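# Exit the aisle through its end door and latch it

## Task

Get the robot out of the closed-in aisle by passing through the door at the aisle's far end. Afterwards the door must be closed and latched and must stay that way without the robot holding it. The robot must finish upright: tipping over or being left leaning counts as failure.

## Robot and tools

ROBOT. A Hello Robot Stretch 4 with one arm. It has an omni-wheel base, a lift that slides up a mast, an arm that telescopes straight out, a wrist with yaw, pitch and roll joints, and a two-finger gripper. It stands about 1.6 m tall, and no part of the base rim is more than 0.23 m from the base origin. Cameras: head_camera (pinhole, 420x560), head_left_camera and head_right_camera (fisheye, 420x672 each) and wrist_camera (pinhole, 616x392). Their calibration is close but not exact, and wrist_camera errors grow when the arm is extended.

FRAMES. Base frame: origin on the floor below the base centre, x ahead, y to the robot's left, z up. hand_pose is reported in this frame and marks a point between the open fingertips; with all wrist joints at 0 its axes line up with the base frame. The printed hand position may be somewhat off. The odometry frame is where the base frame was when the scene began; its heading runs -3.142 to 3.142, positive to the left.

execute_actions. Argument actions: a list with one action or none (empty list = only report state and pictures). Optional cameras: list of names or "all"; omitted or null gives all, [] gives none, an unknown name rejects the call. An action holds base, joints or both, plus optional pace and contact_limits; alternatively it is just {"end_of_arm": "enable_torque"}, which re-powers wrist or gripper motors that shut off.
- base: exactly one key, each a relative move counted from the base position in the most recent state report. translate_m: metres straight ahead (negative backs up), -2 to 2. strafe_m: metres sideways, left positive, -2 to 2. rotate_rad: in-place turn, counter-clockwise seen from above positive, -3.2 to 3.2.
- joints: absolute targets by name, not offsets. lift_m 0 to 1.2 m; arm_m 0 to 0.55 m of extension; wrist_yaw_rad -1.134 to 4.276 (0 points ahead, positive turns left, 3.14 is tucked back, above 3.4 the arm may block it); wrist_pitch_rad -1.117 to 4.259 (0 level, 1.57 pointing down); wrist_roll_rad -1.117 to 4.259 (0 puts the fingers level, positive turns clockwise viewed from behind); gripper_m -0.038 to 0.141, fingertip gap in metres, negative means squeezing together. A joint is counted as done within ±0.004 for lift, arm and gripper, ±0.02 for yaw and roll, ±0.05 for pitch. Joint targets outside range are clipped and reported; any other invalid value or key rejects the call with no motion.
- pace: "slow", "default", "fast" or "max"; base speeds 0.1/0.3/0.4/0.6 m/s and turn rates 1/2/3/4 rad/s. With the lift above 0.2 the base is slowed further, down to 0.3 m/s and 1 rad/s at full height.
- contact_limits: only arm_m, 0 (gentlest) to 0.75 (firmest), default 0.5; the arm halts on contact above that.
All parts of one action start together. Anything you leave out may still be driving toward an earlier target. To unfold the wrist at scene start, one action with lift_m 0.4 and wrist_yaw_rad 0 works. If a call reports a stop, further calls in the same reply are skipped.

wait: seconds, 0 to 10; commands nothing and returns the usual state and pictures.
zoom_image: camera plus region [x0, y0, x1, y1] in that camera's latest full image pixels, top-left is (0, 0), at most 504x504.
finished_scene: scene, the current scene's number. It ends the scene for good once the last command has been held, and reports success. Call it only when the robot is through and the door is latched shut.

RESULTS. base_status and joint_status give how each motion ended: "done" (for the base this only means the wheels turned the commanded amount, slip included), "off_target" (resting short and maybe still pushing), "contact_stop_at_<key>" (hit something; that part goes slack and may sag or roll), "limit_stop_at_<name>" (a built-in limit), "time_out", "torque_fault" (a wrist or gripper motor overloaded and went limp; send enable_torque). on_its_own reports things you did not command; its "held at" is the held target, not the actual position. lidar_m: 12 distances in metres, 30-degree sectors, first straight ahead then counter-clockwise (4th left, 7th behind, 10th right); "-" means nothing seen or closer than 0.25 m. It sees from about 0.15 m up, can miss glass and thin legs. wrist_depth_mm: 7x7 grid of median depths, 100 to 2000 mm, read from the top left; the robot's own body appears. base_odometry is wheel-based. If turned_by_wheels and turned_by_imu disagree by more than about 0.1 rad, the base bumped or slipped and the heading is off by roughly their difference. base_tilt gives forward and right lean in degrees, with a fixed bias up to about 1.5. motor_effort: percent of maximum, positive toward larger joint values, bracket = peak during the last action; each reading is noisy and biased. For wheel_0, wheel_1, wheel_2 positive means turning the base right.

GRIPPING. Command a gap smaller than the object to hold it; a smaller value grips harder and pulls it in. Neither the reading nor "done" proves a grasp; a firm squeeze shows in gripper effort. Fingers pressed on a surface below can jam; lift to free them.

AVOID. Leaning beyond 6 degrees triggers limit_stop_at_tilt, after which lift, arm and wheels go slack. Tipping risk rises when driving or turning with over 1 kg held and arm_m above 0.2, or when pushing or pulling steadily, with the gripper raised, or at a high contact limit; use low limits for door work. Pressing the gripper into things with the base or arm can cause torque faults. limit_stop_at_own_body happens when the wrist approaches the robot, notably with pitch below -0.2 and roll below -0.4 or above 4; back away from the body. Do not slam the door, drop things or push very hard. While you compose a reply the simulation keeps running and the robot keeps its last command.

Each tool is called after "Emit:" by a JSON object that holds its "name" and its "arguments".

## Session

Emit:
{"name": "execute_actions", "arguments": {"actions": []}}

Scene clock: 0.00 s.
base_odometry: x=+0.000 y=+0.000 heading=+0.000 (m, m, rad; odometry frame)
turned_by_wheels: +0.000 (rad since the last result)
turned_by_imu: +0.000 (rad since the last result)
base_tilt: forward=-0.4 right=+0.0 (deg)
lidar_m: 0.85 1.27 1.74 0.90 0.73 0.72 0.81 1.26 1.85 0.93 0.75 0.76
base_status: not commanded
joint_positions: lift_m=+0.206 arm_m=+0.003 wrist_yaw_rad=+3.224 wrist_pitch_rad=+0.013 wrist_roll_rad=-0.008 gripper_m=+0.057
joint_status: not commanded
motor_effort: lift_m=+19 arm_m=-1 wrist_yaw_rad=+0 wrist_pitch_rad=-8 wrist_roll_rad=-1 gripper_m=-4 wheel_0=+0 wheel_1=+0 wheel_2=+0 (%)
hand_pose: x=-0.1213 y=+0.0633 z=+0.3809 quat_wxyz=(-0.041, -0.006, -0.004, +0.999) (m; base frame)
wrist_depth_mm: - 135 243 991 809 683 603 / - - 134 1008 820 699 615 / - 107 134 960 842 707 621 / - 117 136 1008 842 715 627 / 140 1661 1366 1060 820 715 627 / 191 1618 198 1042 199 707 634 / 190 1008 960 - 854 715 634
pictures: head_camera, head_left_camera, head_right_camera, wrist_camera
camera_calibration (this result's frames):
wrist_camera: T_world_to_cam=[[-0.0511716, 0.997083, -0.05663, -0.0500646], [0.0204856, -0.0556444, -0.99824, 0.438049], [-0.99848, -0.0522417, -0.0175784, 0.118482], [0, 0, 0, 1]] pos_world=[0.106766, 0.0804832, 0.436526]
Images, in order (width x height): head_camera 420x560, head_left_camera 420x672, head_right_camera 420x672, wrist_camera 616x392.

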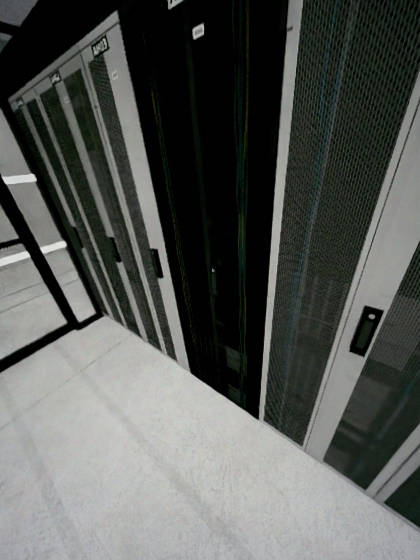

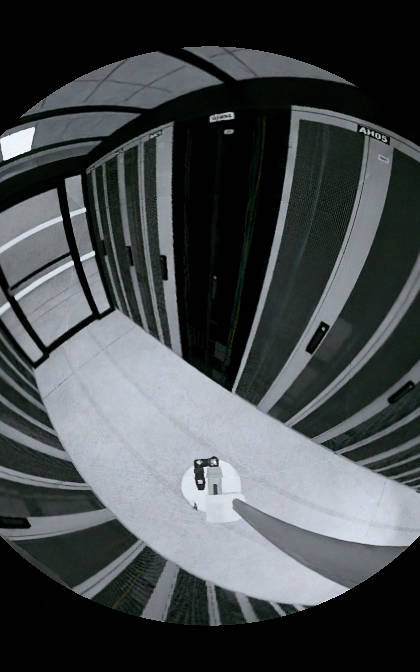

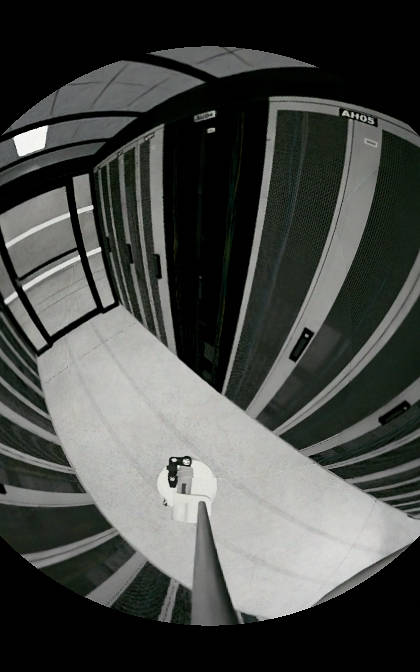

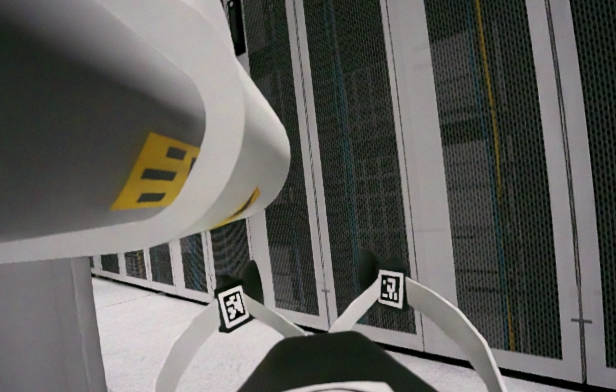

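Emit:
{"name": "execute_actions", "arguments": {"actions": [{"base":{"rotate_rad":0.8},"joints":{"lift_m":0.5}}], "cameras": ["head_camera","head_left_camera"]}}

Scene clock: 10.20 s.
base_odometry: x=+0.000 y=+0.000 heading=+0.800 (m, m, rad; odometry frame)
turned_by_wheels: +0.800 (rad since the last result)
turned_by_imu: +0.813 (rad since the last result)
base_tilt: forward=-0.4 right=+0.0 (deg)
lidar_m: 2.35 1.12 0.78 0.71 0.73 0.95 2.33 1.18 0.80 0.74 0.78 1.01
base_status: done
joint_positions: lift_m=+0.500 arm_m=+0.003 wrist_yaw_rad=+3.224 wrist_pitch_rad=+0.013 wrist_roll_rad=-0.008 gripper_m=+0.057
joint_status: all done
motor_effort: lift_m=+22(23) arm_m=-1(1) wrist_yaw_rad=+0(0) wrist_pitch_rad=-8(8) wrist_roll_rad=-2(2) gripper_m=-3(3) wheel_0=+0(9) wheel_1=+1(6) wheel_2=+1(7) (%)
hand_pose: x=-0.1213 y=+0.0633 z=+0.6743 quat_wxyz=(-0.041, -0.006, -0.004, +0.999) (m; base frame)
wrist_depth_mm: - 135 243 - - 1160 831 / - - 134 - - 1229 854 / - 107 135 - - 1281 891 / - 117 136 - - 1308 904 / 140 1366 - - - 1366 931 / 191 1618 198 - 198 1255 946 / 190 1464 1618 - 1499 1229 960
pictures: head_camera, head_left_camera
Images, in order (width x height): head_camera 420x560, head_left_camera 420x672.

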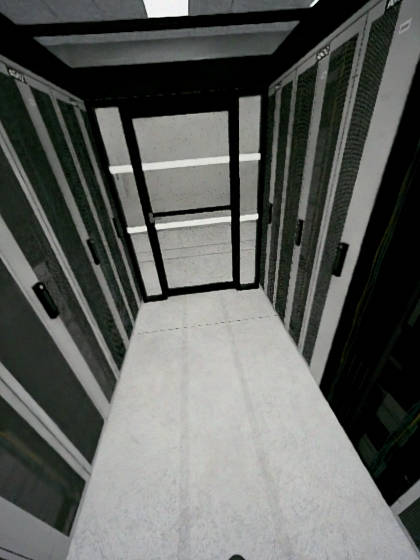

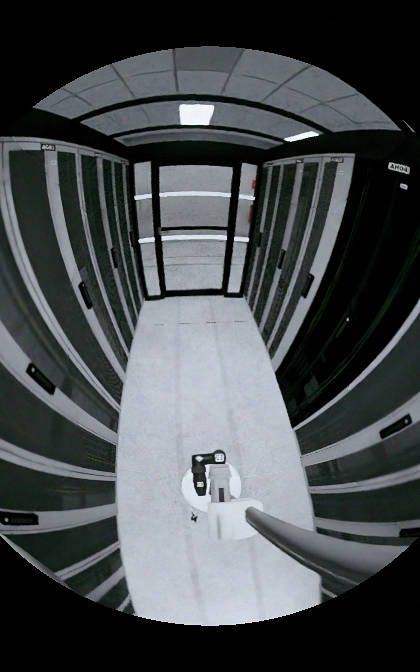

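Emit:
{"name": "execute_actions", "arguments": {"actions": [{"base":{"rotate_rad":0.09},"joints":{"wrist_yaw_rad":0.0,"lift_m":0.8,"gripper_m":0.0}}], "cameras": []}}

Emit:
{"name": "execute_actions", "arguments": {"actions": [{"base":{"translate_m":1.3}}], "cameras": ["head_camera","wrist_camera"]}}

Scene clock: 28.90 s.
base_odometry: x=+0.000 y=+0.000 heading=+0.890 (m, m, rad; odometry frame)
turned_by_wheels: +0.090 (rad since the last result)
turned_by_imu: +0.093 (rad since the last result)
base_tilt: forward=-0.4 right=+0.2 (deg)
lidar_m: 2.38 1.01 0.74 0.71 0.73 1.04 2.86 1.07 0.79 0.73 0.80 1.08
base_status: done
joint_positions: lift_m=+0.800 arm_m=+0.003 wrist_yaw_rad=+0.001 wrist_pitch_rad=+0.013 wrist_roll_rad=-0.008 gripper_m=+0.000
joint_status: all done
motor_effort: lift_m=+22(23) arm_m=-1(1) wrist_yaw_rad=-2(7) wrist_pitch_rad=-8(8) wrist_roll_rad=-1(1) gripper_m=-5(7) wheel_0=-1(3) wheel_1=-1(5) wheel_2=-1(6) (%)
hand_pose: x=+0.4620 y=-0.0872 z=+0.9744 quat_wxyz=(+1.000, -0.004, +0.006, +0.000) (m; base frame)
wrist_depth_mm: 1205 1863 - - - 1229 878 / 1160 1808 - - - 1281 904 / 1138 1708 - - - 1336 917 / 1118 1661 - - - 1366 946 / 1078 1618 - - - 1430 976 / 1060 1576 - 204 185 1366 991 / 1060 1499 1983 - - 1255 1008
pictures: none
No camera images: the call's "cameras" was empty. Leave "cameras" out to get every camera's image.

Scene clock: 34.73 s.
base_odometry: x=+0.818 y=+1.010 heading=+0.890 (m, m, rad; odometry frame)
turned_by_wheels: +0.000 (rad since the last result)
turned_by_imu: +0.000 (rad since the last result)
base_tilt: forward=-0.3 right=+0.1 (deg)
lidar_m: 1.05 1.00 0.73 0.70 0.72 1.02 3.00 1.11 0.81 0.78 0.80 1.12
base_status: done
joint_positions: lift_m=+0.800 arm_m=+0.003 wrist_yaw_rad=+0.000 wrist_pitch_rad=+0.013 wrist_roll_rad=-0.008 gripper_m=+0.000
joint_status: not commanded
motor_effort: lift_m=+21(22) arm_m=-1(1) wrist_yaw_rad=-2(2) wrist_pitch_rad=-8(8) wrist_roll_rad=+1(0) gripper_m=-8(6) wheel_0=+1(8) wheel_1=+1(6) wheel_2=+2(10) (%)
hand_pose: x=+0.4619 y=-0.0873 z=+0.9744 quat_wxyz=(+1.000, -0.004, +0.006, +0.000) (m; base frame)
wrist_depth_mm: 831 866 - - - 854 842 / - - - - - 878 878 / - - - - - 866 904 / - 866 - - - 878 866 / 891 878 - 878 - 878 - / - 891 - 204 185 866 - / - 854 1983 - - 831 1808
pictures: head_camera, wrist_camera
camera_calibration (this result's frames):
wrist_camera: T_world_to_cam=[[-0.0308074, -0.99792, -0.0566285, -0.019986], [-0.0158623, 0.0571364, -0.99824, 1.03684], [0.999399, -0.0298549, -0.0175896, -0.217562], [0, 0, 0, 1]] pos_world=[0.233262, -0.085681, 1.03006]
Images, in order (width x height): head_camera 420x560, wrist_camera 616x392.

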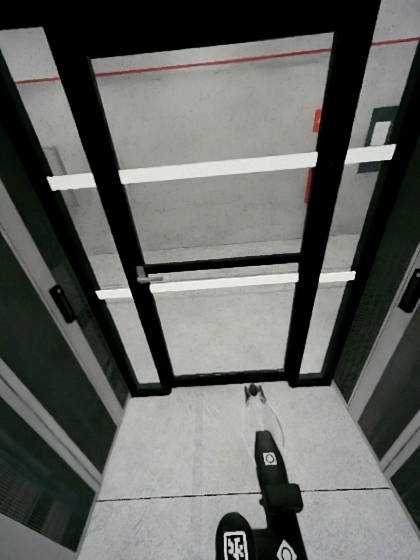

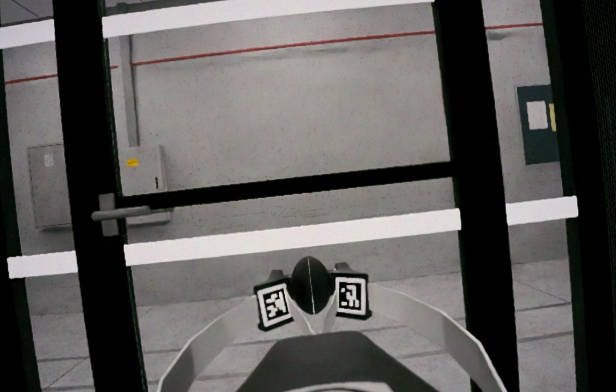

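Emit:
{"name": "execute_actions", "arguments": {"actions": [{"base":{"strafe_m":0.15},"joints":{"wrist_yaw_rad":0.82,"lift_m":0.88}}], "cameras": []}}

Emit:
{"name": "execute_actions", "arguments": {"actions": [{"base":{"translate_m":0.5}}], "cameras": ["head_camera","wrist_camera"]}}

Scene clock: 89.20 s.
base_odometry: x=+0.702 y=+1.105 heading=+0.890 (m, m, rad; odometry frame)
turned_by_wheels: +0.000 (rad since the last result)
turned_by_imu: +0.001 (rad since the last result)
base_tilt: forward=-0.3 right=+0.0 (deg)
lidar_m: 1.04 0.79 0.57 0.55 0.58 0.82 2.49 1.33 0.96 0.92 0.98 1.14
base_status: done
joint_positions: lift_m=+0.880 arm_m=+0.003 wrist_yaw_rad=+0.820 wrist_pitch_rad=+0.012 wrist_roll_rad=-0.008 gripper_m=+0.000
joint_status: all done
motor_effort: lift_m=+22(23) arm_m=-1(1) wrist_yaw_rad=+1(9) wrist_pitch_rad=-7(8) wrist_roll_rad=-1(0) gripper_m=-6(5) wheel_0=-1(12) wheel_1=+0(15) wheel_2=+0(1) (%)
hand_pose: x=+0.4342 y=+0.1512 z=+1.0544 quat_wxyz=(+0.917, -0.006, +0.004, +0.398) (m; base frame)
wrist_depth_mm: 480 549 661 820 931 741 - / 469 544 647 798 - 750 - / 466 539 647 798 960 750 - / 462 535 634 788 960 759 - / 459 535 627 723 931 759 - / 452 521 591 204 185 759 - / 449 517 597 - 931 741 1921
pictures: none
No camera images: the call's "cameras" was empty. Leave "cameras" out to get every camera's image.

Scene clock: 92.37 s.
base_odometry: x=+1.016 y=+1.493 heading=+0.891 (m, m, rad; odometry frame)
turned_by_wheels: +0.000 (rad since the last result)
turned_by_imu: +0.000 (rad since the last result)
base_tilt: forward=-0.2 right=+0.1 (deg)
lidar_m: 0.53 0.56 0.56 0.54 0.57 0.80 2.44 1.35 0.98 0.94 0.84 0.60
base_status: done
joint_positions: lift_m=+0.880 arm_m=+0.003 wrist_yaw_rad=+0.820 wrist_pitch_rad=+0.012 wrist_roll_rad=-0.008 gripper_m=+0.000
joint_status: not commanded
motor_effort: lift_m=+22(22) arm_m=-1(1) wrist_yaw_rad=+1(1) wrist_pitch_rad=-8(8) wrist_roll_rad=+1(1) gripper_m=-6(8) wheel_0=+3(7) wheel_1=+2(2) wheel_2=-1(11) (%)
hand_pose: x=+0.4342 y=+0.1512 z=+1.0544 quat_wxyz=(+0.917, -0.006, +0.004, +0.398) (m; base frame)
wrist_depth_mm: 469 539 603 394 - - - / 462 535 603 397 - - - / 459 535 591 397 - - - / 452 530 585 399 404 - - / 449 521 591 397 364 310 274 / 449 517 569 204 185 - - / 445 508 574 - 384 317 -
pictures: head_camera, wrist_camera
camera_calibration (this result's frames):
wrist_camera: T_world_to_cam=[[0.708106, -0.703831, -0.0566305, -0.143604], [-0.052545, 0.0274547, -0.998241, 1.12304], [0.704148, 0.709837, -0.017542, -0.165001], [0, 0, 0, 1]] pos_world=[0.276882, -0.0147823, 1.11004]
Images, in order (width x height): head_camera 420x560, wrist_camera 616x392.

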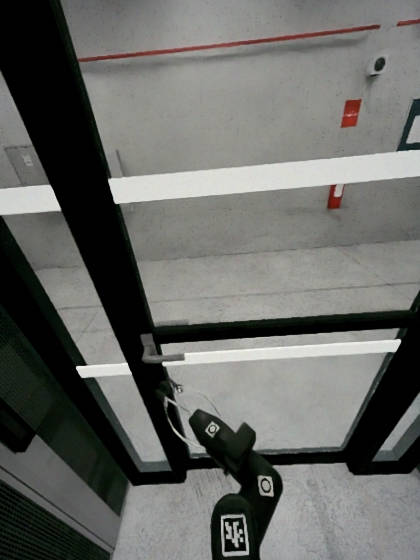

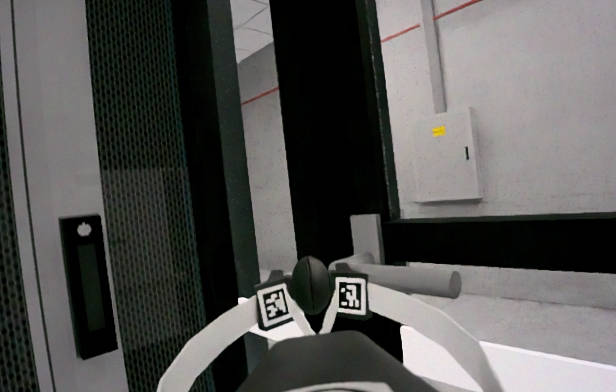

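Emit:
{"name": "execute_actions", "arguments": {"actions": [{"base":{"translate_m":0.15},"joints":{"wrist_yaw_rad":0.9},"pace":"slow"}], "cameras": ["head_camera","wrist_camera"]}}

Emit:
{"name": "zoom_image", "arguments": {"camera": "head_camera", "region": [120, 350, 240, 450]}}

Scene clock: 107.13 s.
base_odometry: x=+1.110 y=+1.610 heading=+0.891 (m, m, rad; odometry frame)
turned_by_wheels: +0.000 (rad since the last result)
turned_by_imu: +0.001 (rad since the last result)
base_tilt: forward=-0.3 right=+0.0 (deg)
lidar_m: 0.42 0.46 0.56 0.53 0.56 0.80 2.43 1.30 0.99 0.93 0.60 0.45
base_status: done
joint_positions: lift_m=+0.880 arm_m=+0.003 wrist_yaw_rad=+0.901 wrist_pitch_rad=+0.012 wrist_roll_rad=-0.008 gripper_m=+0.000
joint_status: all done
motor_effort: lift_m=+21(22) arm_m=-1(1) wrist_yaw_rad=-2(6) wrist_pitch_rad=-6(8) wrist_roll_rad=+0(0) gripper_m=-6(4) wheel_0=+3(7) wheel_1=+2(8) wheel_2=-2(7) (%)
hand_pose: x=+0.4211 y=+0.1718 z=+1.0545 quat_wxyz=(+0.900, -0.006, +0.004, +0.435) (m; base frame)
wrist_depth_mm: 459 492 282 290 - - - / 452 488 286 291 - - - / 449 492 285 293 - - - / 442 488 286 291 - - - / 442 484 291 273 226 189 - / 436 484 283 193 184 166 150 / 436 480 247 - - 1025 1808
pictures: head_camera, wrist_camera
camera_calibration (this result's frames):
wrist_camera: T_world_to_cam=[[0.762711, -0.644255, -0.0566389, -0.153063], [-0.054422, 0.0233313, -0.998245, 1.12341], [0.644446, 0.764455, -0.0172666, -0.154937], [0, 0, 0, 1]] pos_world=[0.277729, -0.00637963, 1.1101]
Images, in order (width x height): head_camera 420x560, wrist_camera 616x392.

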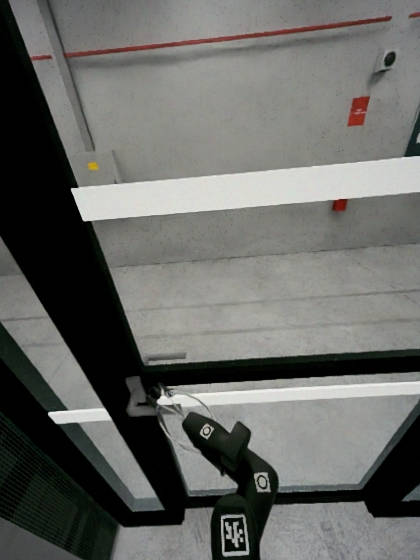

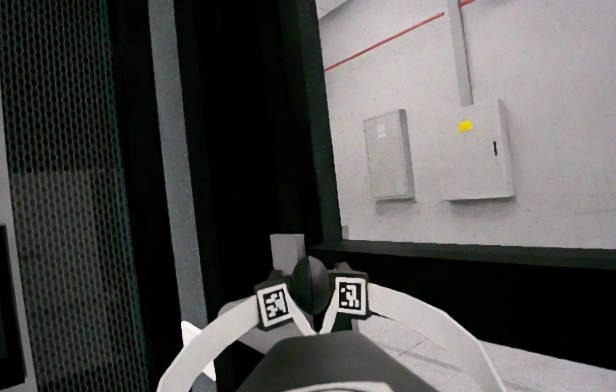

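Region (120, 350, 240, 450) of head_camera's 420x560 image, scaled by 4.200, with more detail than that image has.

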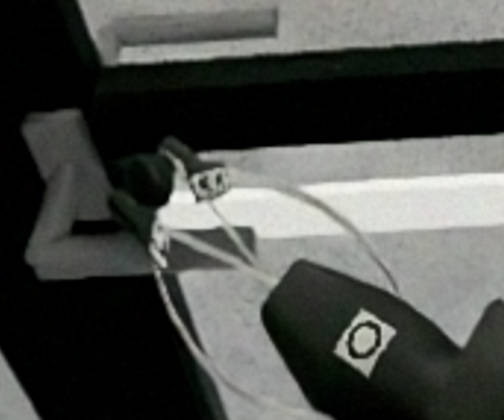

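Emit:
{"name": "execute_actions", "arguments": {"actions": [{"base":{"translate_m":-0.025},"joints":{"wrist_yaw_rad":0.74},"pace":"slow"}], "cameras": ["head_camera","wrist_camera"]}}

Emit:
{"name": "zoom_image", "arguments": {"camera": "head_camera", "region": [120, 350, 240, 450]}}

Scene clock: 121.93 s.
base_odometry: x=+1.095 y=+1.591 heading=+0.891 (m, m, rad; odometry frame)
turned_by_wheels: +0.000 (rad since the last result)
turned_by_imu: +0.001 (rad since the last result)
base_tilt: forward=-0.4 right=+0.0 (deg)
lidar_m: 0.45 0.44 0.56 0.52 0.58 0.79 2.45 1.31 0.97 0.93 0.66 0.47
base_status: done
joint_positions: lift_m=+0.880 arm_m=+0.003 wrist_yaw_rad=+0.741 wrist_pitch_rad=+0.012 wrist_roll_rad=-0.008 gripper_m=+0.000
joint_status: all done
motor_effort: lift_m=+21(21) arm_m=-1(1) wrist_yaw_rad=-2(38) wrist_pitch_rad=-7(7) wrist_roll_rad=+0(1) gripper_m=-7(7) wheel_0=-3(0) wheel_1=-3(3) wheel_2=+3(5) (%)
hand_pose: x=+0.4453 y=+0.1301 z=+1.0545 quat_wxyz=(+0.932, -0.006, +0.004, +0.362) (m; base frame)
wrist_depth_mm: 473 484 307 - - - - / 469 480 310 - - - - / 466 477 307 - - - - / 462 488 307 - - - - / 462 484 304 285 230 196 183 / 459 488 254 195 184 185 167 / 455 473 255 - - - 1983
pictures: head_camera, wrist_camera
camera_calibration (this result's frames):
wrist_camera: T_world_to_cam=[[0.650357, -0.757514, -0.0566345, -0.133582], [-0.0501194, 0.0316026, -0.998243, 1.12266], [0.757973, 0.652053, -0.0174132, -0.174471], [0, 0, 0, 1]] pos_world=[0.275387, -0.0229051, 1.11009]
Images, in order (width x height): head_camera 420x560, wrist_camera 616x392.

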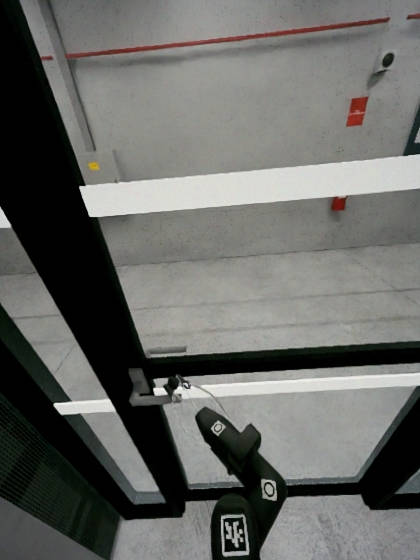

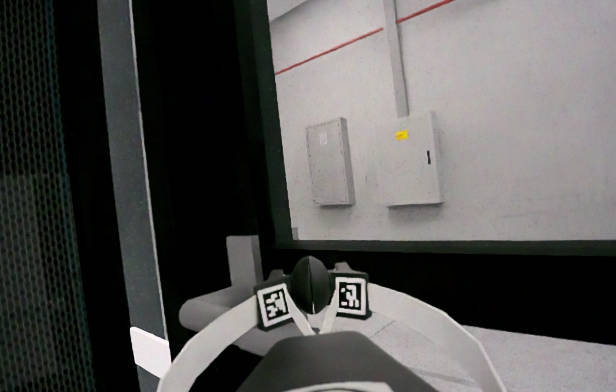

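Region (120, 350, 240, 450) of head_camera's 420x560 image, scaled by 4.200, with more detail than that image has.

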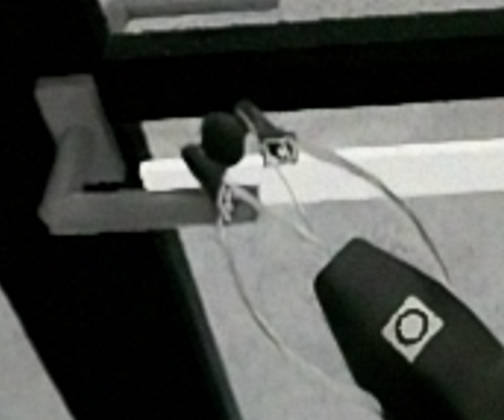

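Emit:
{"name": "execute_actions", "arguments": {"actions": [{"joints":{"wrist_yaw_rad":0.83},"pace":"slow"}], "cameras": []}}

Emit:
{"name": "execute_actions", "arguments": {"actions": [{"joints":{"lift_m":0.82},"pace":"slow"}], "cameras": ["head_camera","wrist_camera"]}}

Emit:
{"name": "zoom_image", "arguments": {"camera": "head_camera", "region": [120, 350, 240, 450]}}

Scene clock: 139.30 s.
base_odometry: x=+1.095 y=+1.591 heading=+0.891 (m, m, rad; odometry frame)
turned_by_wheels: +0.000 (rad since the last result)
turned_by_imu: +0.001 (rad since the last result)
base_tilt: forward=-0.4 right=+0.1 (deg)
lidar_m: 0.46 0.48 0.58 0.53 0.56 0.80 2.44 1.29 0.97 0.93 0.68 0.48
base_status: not commanded
joint_positions: lift_m=+0.880 arm_m=+0.003 wrist_yaw_rad=+0.829 wrist_pitch_rad=+0.012 wrist_roll_rad=-0.008 gripper_m=+0.000
joint_status: all done
motor_effort: lift_m=+21(21) arm_m=-1(1) wrist_yaw_rad=+2(4) wrist_pitch_rad=-7(7) wrist_roll_rad=-2(3) gripper_m=-5(9) wheel_0=-3(3) wheel_1=-3(3) wheel_2=+3(3) (%)
hand_pose: x=+0.4327 y=+0.1537 z=+1.0545 quat_wxyz=(+0.915, -0.006, +0.004, +0.403) (m; base frame)
wrist_depth_mm: 466 500 304 - - - - / 459 500 301 317 - - - / 459 504 306 315 - - - / 455 496 303 317 - - - / 445 492 312 296 244 199 183 / 442 492 294 191 183 190 168 / 445 492 297 - - 1983 -
pictures: none
No camera images: the call's "cameras" was empty. Leave "cameras" out to get every camera's image.

Scene clock: 140.67 s.
base_odometry: x=+1.095 y=+1.591 heading=+0.891 (m, m, rad; odometry frame)
turned_by_wheels: +0.000 (rad since the last result)
turned_by_imu: +0.000 (rad since the last result)
base_tilt: forward=-0.4 right=+0.1 (deg)
lidar_m: 0.44 0.47 0.56 0.54 0.57 0.80 2.43 1.30 0.99 0.93 0.67 0.48
base_status: not commanded
joint_positions: lift_m=+0.821 arm_m=+0.003 wrist_yaw_rad=+0.822 wrist_pitch_rad=-0.008 wrist_roll_rad=-0.007 gripper_m=+0.000
joint_status: all done
on_its_own: wrist_yaw_rad is at rest, and its effort (+24) is outside its rest range (-13 to +13); wrist_pitch_rad is at rest, and its effort (+50) is outside its rest range (-23 to +23)
motor_effort: lift_m=+9(20) arm_m=-1(1) wrist_yaw_rad=+24(24) wrist_pitch_rad=+50(53) wrist_roll_rad=-2(4) gripper_m=-5(6) wheel_0=-3(3) wheel_1=-3(3) wheel_2=+2(3) (%)
hand_pose: x=+0.4339 y=+0.1517 z=+1.0013 quat_wxyz=(+0.917, -0.002, -0.005, +0.399) (m; base frame)
wrist_depth_mm: 477 512 310 - - - - / 469 512 310 - - - - / 462 500 306 324 - - - / 455 500 312 296 224 185 164 / 449 496 297 294 - - - / 445 488 298 194 187 - - / 442 484 296 - 240 220 -
pictures: head_camera, wrist_camera
camera_calibration (this result's frames):
wrist_camera: T_world_to_cam=[[0.710214, -0.701567, -0.0583046, -0.145631], [-0.0396111, 0.0428653, -0.998295, 1.06208], [0.702871, 0.711313, 0.0026537, -0.185989], [0, 0, 0, 1]] pos_world=[0.276225, -0.0154, 1.05227]
Images, in order (width x height): head_camera 420x560, wrist_camera 616x392.

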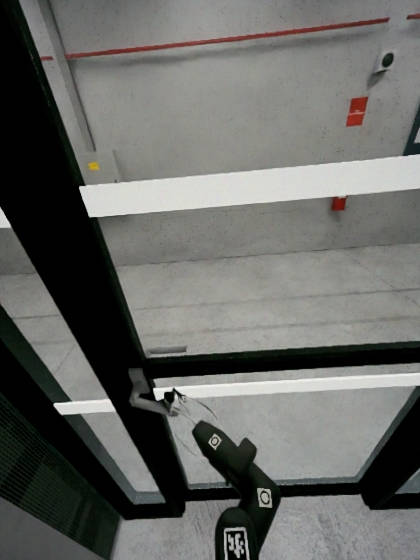

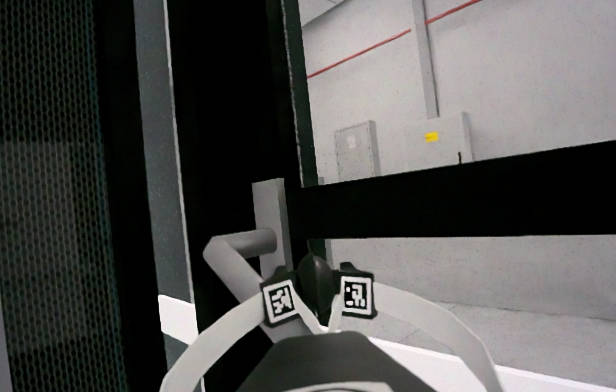

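Region (120, 350, 240, 450) of head_camera's 420x560 image, scaled by 4.200, with more detail than that image has.

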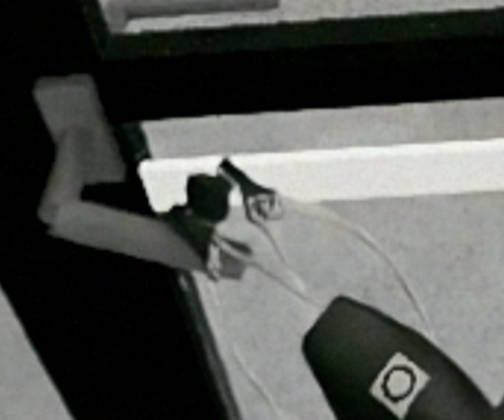

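Emit:
{"name": "execute_actions", "arguments": {"actions": [{"joints":{"lift_m":0.805},"pace":"slow"}], "cameras": ["wrist_camera"]}}

Scene clock: 148.17 s.
base_odometry: x=+1.095 y=+1.591 heading=+0.891 (m, m, rad; odometry frame)
turned_by_wheels: +0.000 (rad since the last result)
turned_by_imu: +0.001 (rad since the last result)
base_tilt: forward=-0.3 right=+0.1 (deg)
lidar_m: 0.44 0.48 0.56 0.53 0.55 0.77 2.43 1.31 0.97 0.94 0.65 0.47
base_status: not commanded
joint_positions: lift_m=+0.806 arm_m=+0.003 wrist_yaw_rad=+0.817 wrist_pitch_rad=-0.007 wrist_roll_rad=-0.007 gripper_m=+0.000
joint_status: all done
on_its_own: wrist_yaw_rad is at rest, and its effort (+37) is outside its rest range (-13 to +13); wrist_pitch_rad is at rest, and its effort (+48) is outside its rest range (-23 to +23)
motor_effort: lift_m=+9(9) arm_m=-1(1) wrist_yaw_rad=+37(38) wrist_pitch_rad=+48(51) wrist_roll_rad=-3(4) gripper_m=-6(7) wheel_0=-3(3) wheel_1=-3(3) wheel_2=+2(2) (%)
hand_pose: x=+0.4346 y=+0.1505 z=+0.9860 quat_wxyz=(+0.918, -0.002, -0.005, +0.397) (m; base frame)
wrist_depth_mm: 477 504 309 - - - - / 466 504 309 - - - - / 466 500 310 325 - 188 163 / 459 496 310 286 229 193 - / 452 496 294 306 - - - / 445 492 300 192 189 - - / 445 488 296 - 235 196 186
pictures: wrist_camera
camera_calibration (this result's frames):
wrist_camera: T_world_to_cam=[[0.706916, -0.704893, -0.0582736, -0.145965], [-0.0401116, 0.0423028, -0.998299, 1.04718], [0.706159, 0.708051, 0.00163011, -0.185512], [0, 0, 0, 1]] pos_world=[0.27619, -0.0158363, 1.03719]
Images, in order (width x height): wrist_camera 616x392.

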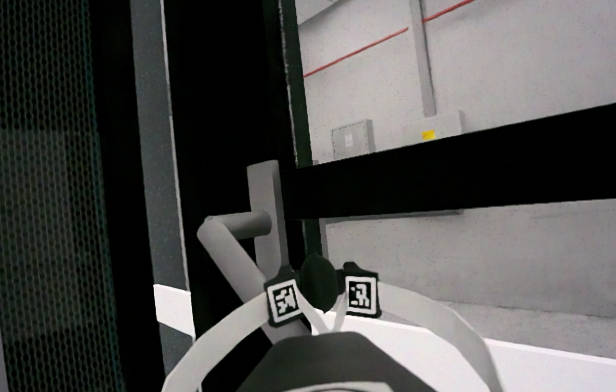

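Now push with the arm.

Emit:
{"name": "execute_actions", "arguments": {"actions": [{"joints":{"arm_m":0.14},"pace":"slow","contact_limits":{"arm_m":0.35}}], "cameras": ["head_camera","wrist_camera"]}}

Scene clock: 154.87 s.
base_odometry: x=+1.094 y=+1.590 heading=+0.890 (m, m, rad; odometry frame)
turned_by_wheels: +0.000 (rad since the last result)
turned_by_imu: +0.036 (rad since the last result)
base_tilt: forward=-4.0 right=+2.4 (deg)
lidar_m: 0.51 0.51 0.55 0.54 0.58 0.82 1.56 1.20 0.94 0.90 0.73 0.55
base_status: not commanded
joint_positions: lift_m=+0.805 arm_m=+0.137 wrist_yaw_rad=+0.840 wrist_pitch_rad=+0.024 wrist_roll_rad=-0.007 gripper_m=+0.000
joint_status: all done
on_its_own: base_tilt is 4.3 degrees off its reading at the scene's start (forward=-0.4 right=+0.0); wrist_yaw_rad is at rest, and its effort (-29) is outside its rest range (-13 to +13); wrist_pitch_rad is at rest, and its effort (-41) is outside its rest range (-23 to +23)
motor_effort: lift_m=+18(18) arm_m=+16(18) wrist_yaw_rad=-29(49) wrist_pitch_rad=-41(48) wrist_roll_rad=-3(6) gripper_m=-7(9) wheel_0=-3(4) wheel_1=+7(7) wheel_2=-11(12) (%)
contact_limits: arm_m 0.35
hand_pose: x=+0.5657 y=+0.1564 z=+0.9764 quat_wxyz=(+0.913, -0.008, +0.010, +0.408) (m; base frame)
wrist_depth_mm: 480 287 289 - - - - / 473 291 285 - - - - / 469 297 286 - - - - / 462 459 283 290 166 130 - / 459 462 265 209 161 131 - / 452 459 187 190 174 - - / 449 455 162 - - - -
pictures: head_camera, wrist_camera
camera_calibration (this result's frames):
wrist_camera: T_world_to_cam=[[0.721665, -0.689844, -0.0575682, -0.246434], [-0.0617692, 0.0186587, -0.997916, 1.0582], [0.689481, 0.723717, -0.0291458, -0.2452], [0, 0, 0, 1]] pos_world=[0.412267, -0.0122902, 1.03466]
Images, in order (width x height): head_camera 420x560, wrist_camera 616x392.

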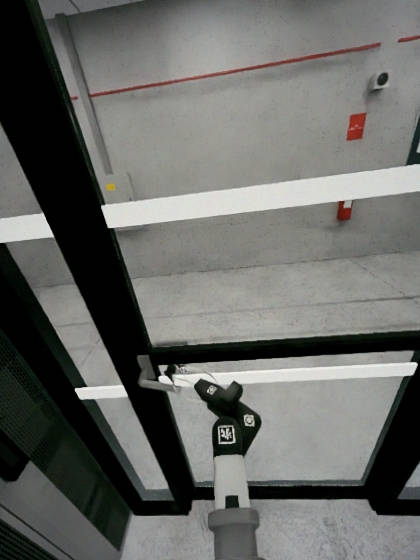

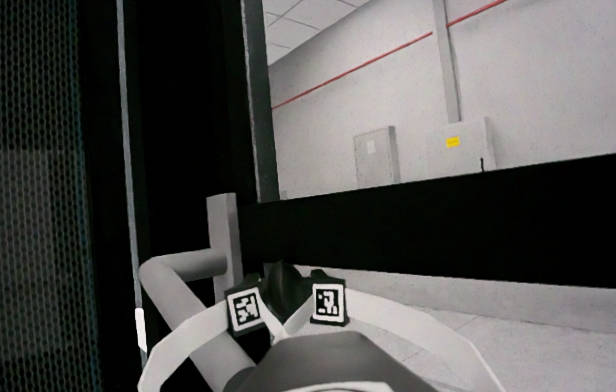

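Emit:
{"name": "execute_actions", "arguments": {"actions": [{"joints":{"arm_m":0.03},"pace":"slow"}], "cameras": ["head_camera","wrist_camera"]}}

Scene clock: 167.43 s.
base_odometry: x=+1.095 y=+1.591 heading=+0.890 (m, m, rad; odometry frame)
turned_by_wheels: +0.000 (rad since the last result)
turned_by_imu: -0.028 (rad since the last result)
base_tilt: forward=-0.3 right=+0.0 (deg)
lidar_m: 0.46 0.46 0.55 0.51 0.57 0.79 2.48 1.28 0.97 0.93 0.67 0.49
base_status: not commanded
joint_positions: lift_m=+0.805 arm_m=+0.032 wrist_yaw_rad=+0.814 wrist_pitch_rad=-0.002 wrist_roll_rad=-0.008 gripper_m=+0.000
joint_status: all done
on_its_own: wrist_yaw_rad is at rest, and its effort (+47) is outside its rest range (-13 to +13); wrist_pitch_rad is at rest, and its effort (+33) is outside its rest range (-23 to +23)
motor_effort: lift_m=+15(18) arm_m=-13(17) wrist_yaw_rad=+47(47) wrist_pitch_rad=+33(59) wrist_roll_rad=-3(2) gripper_m=-9(10) wheel_0=-5(5) wheel_1=-5(7) wheel_2=+3(11) (%)
hand_pose: x=+0.4649 y=+0.1497 z=+0.9840 quat_wxyz=(+0.918, -0.003, -0.002, +0.396) (m; base frame)
wrist_depth_mm: 462 469 287 - - - - / 459 466 287 - - - - / 459 466 283 - 198 154 139 / 459 466 282 244 193 163 - / 449 462 262 291 - - - / 445 462 200 191 191 - - / 442 473 167 - 206 187 1983
pictures: head_camera, wrist_camera
camera_calibration (this result's frames):
wrist_camera: T_world_to_cam=[[0.704508, -0.70736, -0.0575356, -0.167323], [-0.0431456, 0.0382316, -0.998337, 1.04855], [0.708383, 0.705819, -0.00358495, -0.201905], [0, 0, 0, 1]] pos_world=[0.306147, -0.0159368, 1.03646]
Images, in order (width x height): head_camera 420x560, wrist_camera 616x392.

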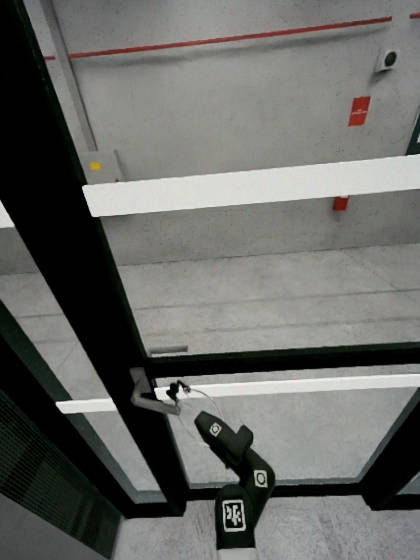

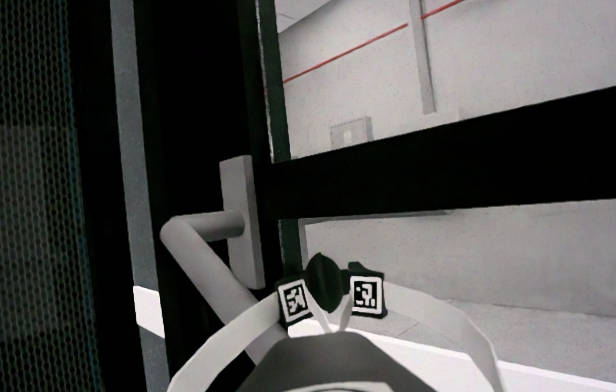

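Emit:
{"name": "execute_actions", "arguments": {"actions": [{"joints":{"lift_m":0.785},"pace":"slow"}], "cameras": ["head_camera","wrist_camera"]}}

Emit:
{"name": "zoom_image", "arguments": {"camera": "head_camera", "region": [120, 350, 240, 450]}}

Scene clock: 183.97 s.
base_odometry: x=+1.095 y=+1.591 heading=+0.890 (m, m, rad; odometry frame)
turned_by_wheels: +0.000 (rad since the last result)
turned_by_imu: +0.001 (rad since the last result)
base_tilt: forward=-0.3 right=-0.1 (deg)
lidar_m: 0.45 0.45 0.57 0.53 0.56 0.80 2.48 1.31 0.97 0.93 0.66 0.49
base_status: not commanded
joint_positions: lift_m=+0.786 arm_m=+0.031 wrist_yaw_rad=+0.818 wrist_pitch_rad=+0.000 wrist_roll_rad=-0.008 gripper_m=+0.000
joint_status: all done
on_its_own: wrist_yaw_rad is at rest, and its effort (+33) is outside its rest range (-13 to +13); wrist_pitch_rad is at rest, and its effort (+29) is outside its rest range (-23 to +23)
motor_effort: lift_m=+11(13) arm_m=-8(14) wrist_yaw_rad=+33(46) wrist_pitch_rad=+29(33) wrist_roll_rad=-1(3) gripper_m=-8(10) wheel_0=-5(5) wheel_1=-5(5) wheel_2=+3(3) (%)
hand_pose: x=+0.4632 y=+0.1509 z=+0.9639 quat_wxyz=(+0.917, -0.004, -0.002, +0.398) (m; base frame)
wrist_depth_mm: 462 469 289 - - - - / 462 466 286 - - 155 138 / 459 473 286 237 189 160 - / 452 466 277 294 - - - / 449 473 272 291 - - - / 445 466 203 193 185 - - / 442 473 228 - 206 166 -
pictures: head_camera, wrist_camera
camera_calibration (this result's frames):
wrist_camera: T_world_to_cam=[[0.707739, -0.70413, -0.0574973, -0.168455], [-0.0441792, 0.0371155, -0.998334, 1.02904], [0.705091, 0.7091, -0.0048398, -0.199405], [0, 0, 0, 1]] pos_world=[0.305283, -0.01541, 1.01667]
Images, in order (width x height): head_camera 420x560, wrist_camera 616x392.

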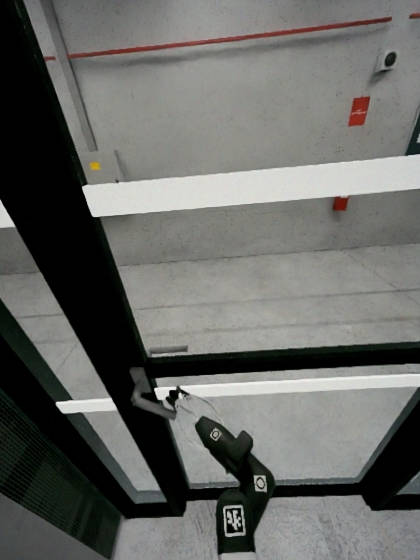

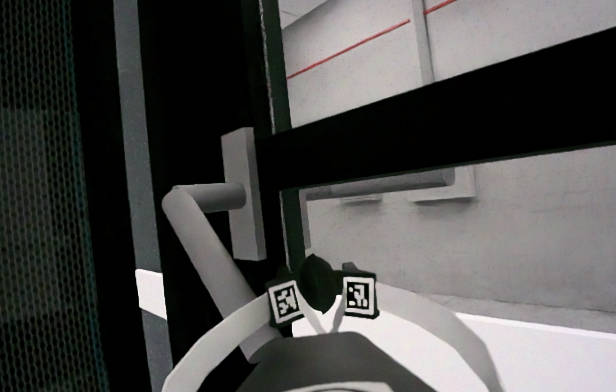

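Region (120, 350, 240, 450) of head_camera's 420x560 image, scaled by 4.200, with more detail than that image has.

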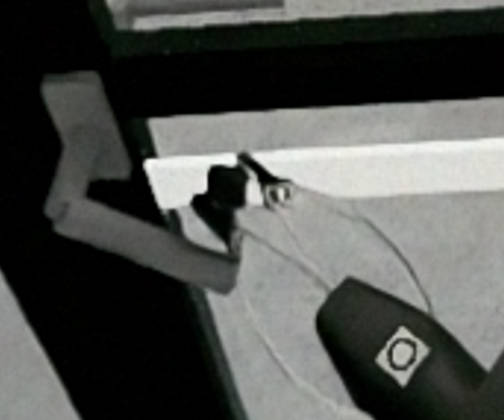

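Emit:
{"name": "execute_actions", "arguments": {"actions": [{"joints":{"arm_m":0.07},"pace":"slow","contact_limits":{"arm_m":0.22}}], "cameras": ["head_camera","wrist_camera"]}}

Scene clock: 193.17 s.
base_odometry: x=+1.094 y=+1.590 heading=+0.891 (m, m, rad; odometry frame)
turned_by_wheels: +0.000 (rad since the last result)
turned_by_imu: -0.015 (rad since the last result)
base_tilt: forward=-0.4 right=+0.0 (deg)
lidar_m: 0.46 0.49 0.56 0.54 0.56 0.80 2.30 1.33 0.98 0.93 0.69 0.49
base_status: not commanded
joint_positions: lift_m=+0.786 arm_m=+0.068 wrist_yaw_rad=+0.836 wrist_pitch_rad=+0.002 wrist_roll_rad=-0.007 gripper_m=+0.000
joint_status: all done
on_its_own: wrist_yaw_rad is at rest, and its effort (-18) is outside its rest range (-13 to +13)
motor_effort: lift_m=+12(12) arm_m=+13(11) wrist_yaw_rad=-18(37) wrist_pitch_rad=+22(29) wrist_roll_rad=-5(6) gripper_m=-7(8) wheel_0=+0(5) wheel_1=+5(5) wheel_2=-6(11) (%)
contact_limits: arm_m 0.22
hand_pose: x=+0.4969 y=+0.1555 z=+0.9632 quat_wxyz=(+0.914, -0.004, +0.000, +0.406) (m; base frame)
wrist_depth_mm: 455 262 289 - - - - / 449 264 283 - 169 134 - / 445 271 281 210 167 143 - / 449 259 268 322 - - - / 445 264 274 - - - - / 442 264 183 191 182 - - / 439 271 270 - 184 149 143
pictures: head_camera, wrist_camera
camera_calibration (this result's frames):
wrist_camera: T_world_to_cam=[[0.719991, -0.69153, -0.0583033, -0.196338], [-0.0470916, 0.0351352, -0.998272, 1.0313], [0.692384, 0.721493, -0.0072682, -0.219672], [0, 0, 0, 1]] pos_world=[0.342024, -0.013517, 1.01647]
Images, in order (width x height): head_camera 420x560, wrist_camera 616x392.

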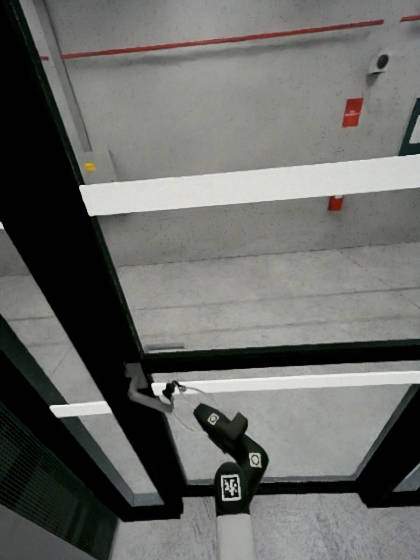

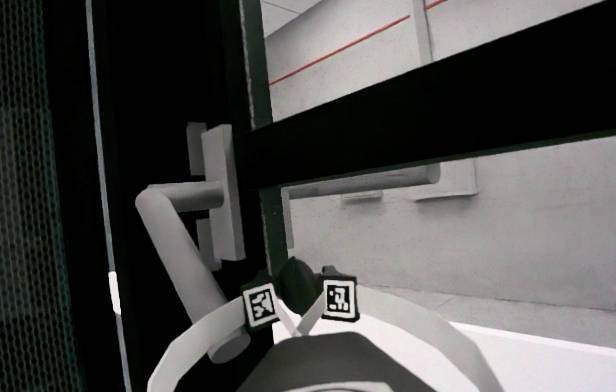

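Emit:
{"name": "execute_actions", "arguments": {"actions": [{"joints":{"arm_m":0.16},"pace":"slow","contact_limits":{"arm_m":0.25}}], "cameras": ["head_camera","wrist_camera"]}}

Scene clock: 201.23 s.
base_odometry: x=+1.094 y=+1.590 heading=+0.891 (m, m, rad; odometry frame)
turned_by_wheels: +0.000 (rad since the last result)
turned_by_imu: +0.001 (rad since the last result)
base_tilt: forward=-0.3 right=+0.2 (deg)
lidar_m: 0.54 0.49 0.57 0.53 0.58 0.78 2.33 1.30 0.98 0.92 0.70 0.55
base_status: not commanded
joint_positions: lift_m=+0.786 arm_m=+0.158 wrist_yaw_rad=+0.833 wrist_pitch_rad=+0.002 wrist_roll_rad=-0.008 gripper_m=+0.000
joint_status: all done
motor_effort: lift_m=+12(12) arm_m=+13(14) wrist_yaw_rad=-8(18) wrist_pitch_rad=+21(23) wrist_roll_rad=-2(5) gripper_m=-8(7) wheel_0=+0(0) wheel_1=+5(5) wheel_2=-7(7) (%)
contact_limits: arm_m 0.25
hand_pose: x=+0.5874 y=+0.1546 z=+0.9631 quat_wxyz=(+0.915, -0.004, +0.000, +0.404) (m; base frame)
wrist_depth_mm: 234 - 298 - - 129 - / 224 - 309 - 158 125 - / 228 - 303 213 164 135 - / 225 257 277 303 - - - / 223 - 279 298 - - - / 214 254 183 191 182 - - / 211 247 - - 179 142 1921
pictures: head_camera, wrist_camera
camera_calibration (this result's frames):
wrist_camera: T_world_to_cam=[[0.717664, -0.694018, -0.0574269, -0.261235], [-0.0465384, 0.0344827, -0.998321, 1.03531], [0.694833, 0.719132, -0.00755149, -0.282531], [0, 0, 0, 1]] pos_world=[0.431973, -0.0138252, 1.01644]
Images, in order (width x height): head_camera 420x560, wrist_camera 616x392.

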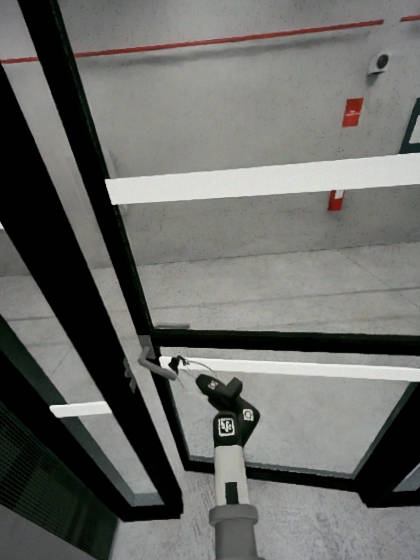

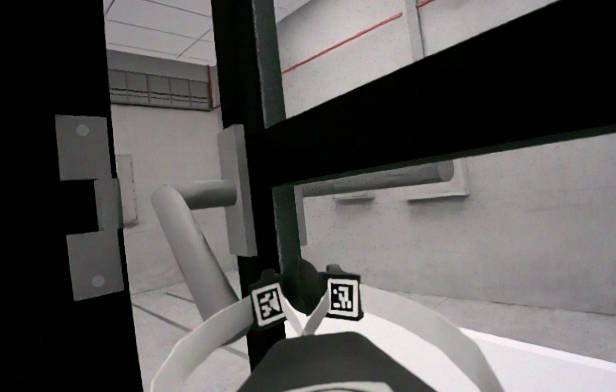

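Emit:
{"name": "execute_actions", "arguments": {"actions": [{"joints":{"wrist_yaw_rad":0.4},"pace":"slow"}], "cameras": ["head_camera","wrist_camera"]}}

Scene clock: 209.27 s.
base_odometry: x=+1.094 y=+1.590 heading=+0.892 (m, m, rad; odometry frame)
turned_by_wheels: +0.002 (rad since the last result)
turned_by_imu: +0.021 (rad since the last result)
base_tilt: forward=-0.5 right=+0.0 (deg)
lidar_m: 0.57 0.49 0.55 0.53 0.56 0.81 2.56 1.31 0.99 0.93 0.69 0.59
base_status: not commanded
joint_positions: lift_m=+0.785 arm_m=+0.158 wrist_yaw_rad=+0.412 wrist_pitch_rad=+0.013 wrist_roll_rad=-0.008 gripper_m=+0.000
joint_status: all done
on_its_own: wrist_yaw_rad is at rest, and its effort (-35) is outside its rest range (-13 to +13)
motor_effort: lift_m=+15(15) arm_m=+11(13) wrist_yaw_rad=-35(90) wrist_pitch_rad=-8(21) wrist_roll_rad=-2(2) gripper_m=-7(11) wheel_0=+12(16) wheel_1=+6(10) wheel_2=+2(7) (%)
hand_pose: x=+0.6283 y=+0.0355 z=+0.9599 quat_wxyz=(+0.979, -0.005, +0.005, +0.205) (m; base frame)
wrist_depth_mm: - 324 - - - - - / - 324 - - 179 153 141 / - 317 253 209 182 164 - / - 224 364 - - - - / - 322 - - - - - / - - 188 191 178 183 - / - - 338 - 196 168 -
pictures: head_camera, wrist_camera
camera_calibration (this result's frames):
wrist_camera: T_world_to_cam=[[0.37134, -0.926748, -0.0569665, -0.147994], [-0.0375568, 0.0463112, -0.998221, 1.03199], [0.927737, 0.372819, -0.0176085, -0.349703], [0, 0, 0, 1]] pos_world=[0.418147, -0.0545705, 1.01556]
Images, in order (width x height): head_camera 420x560, wrist_camera 616x392.

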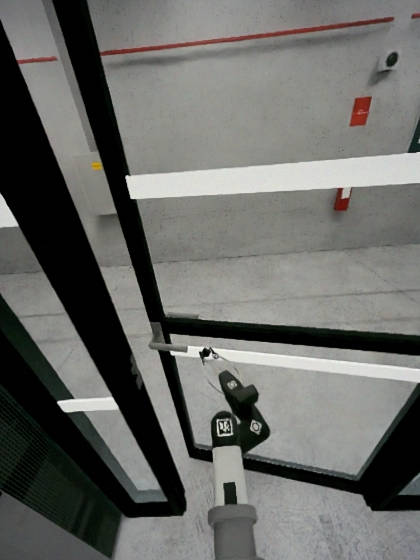

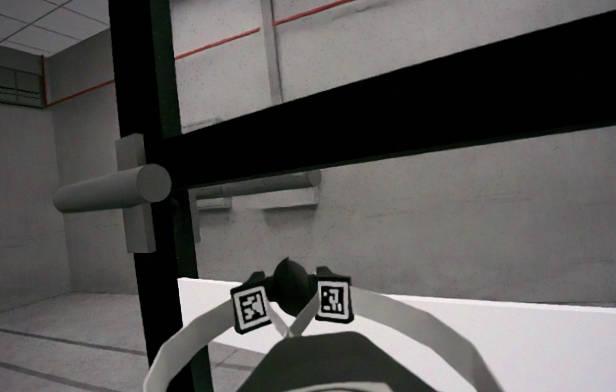

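Emit:
{"name": "execute_actions", "arguments": {"actions": [{"joints":{"arm_m":0.48,"lift_m":0.72},"pace":"slow","contact_limits":{"arm_m":0.3}}], "cameras": ["head_camera","head_left_camera"]}}

Scene clock: 226.30 s.
base_odometry: x=+1.094 y=+1.590 heading=+0.892 (m, m, rad; odometry frame)
turned_by_wheels: +0.000 (rad since the last result)
turned_by_imu: +0.002 (rad since the last result)
base_tilt: forward=-0.4 right=-0.1 (deg)
lidar_m: 0.81 0.49 0.57 0.52 0.57 0.81 2.56 1.31 0.98 0.93 0.75 0.73
base_status: not commanded
joint_positions: lift_m=+0.720 arm_m=+0.478 wrist_yaw_rad=+0.409 wrist_pitch_rad=+0.013 wrist_roll_rad=-0.008 gripper_m=+0.000
joint_status: all done
on_its_own: wrist_yaw_rad is at rest, and its effort (-28) is outside its rest range (-13 to +13)
motor_effort: lift_m=+15(16) arm_m=+12(15) wrist_yaw_rad=-28(35) wrist_pitch_rad=-8(23) wrist_roll_rad=-1(1) gripper_m=-5(6) wheel_0=+9(12) wheel_1=+6(6) wheel_2=-3(3) (%)
contact_limits: arm_m 0.3
hand_pose: x=+0.9483 y=+0.0347 z=+0.8949 quat_wxyz=(+0.979, -0.005, +0.005, +0.203) (m; base frame)
wrist_depth_mm: - - 155 202 198 - - / - - 251 266 298 - - / - - - 277 - - - / - - - 257 182 137 - / - - - 237 179 139 - / - - 190 191 181 - - / - - - - 1808 1708 1708
pictures: head_camera, head_left_camera
Images, in order (width x height): head_camera 420x560, head_left_camera 420x672.

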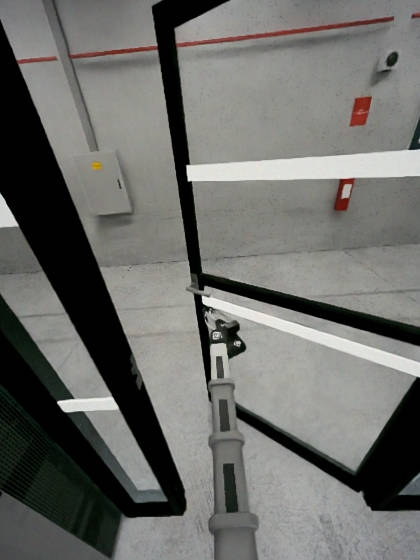

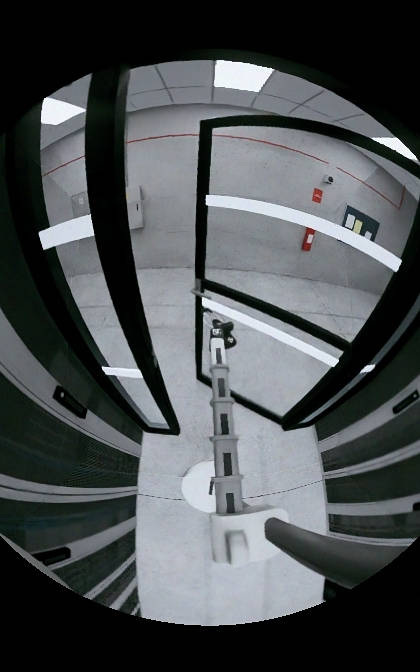

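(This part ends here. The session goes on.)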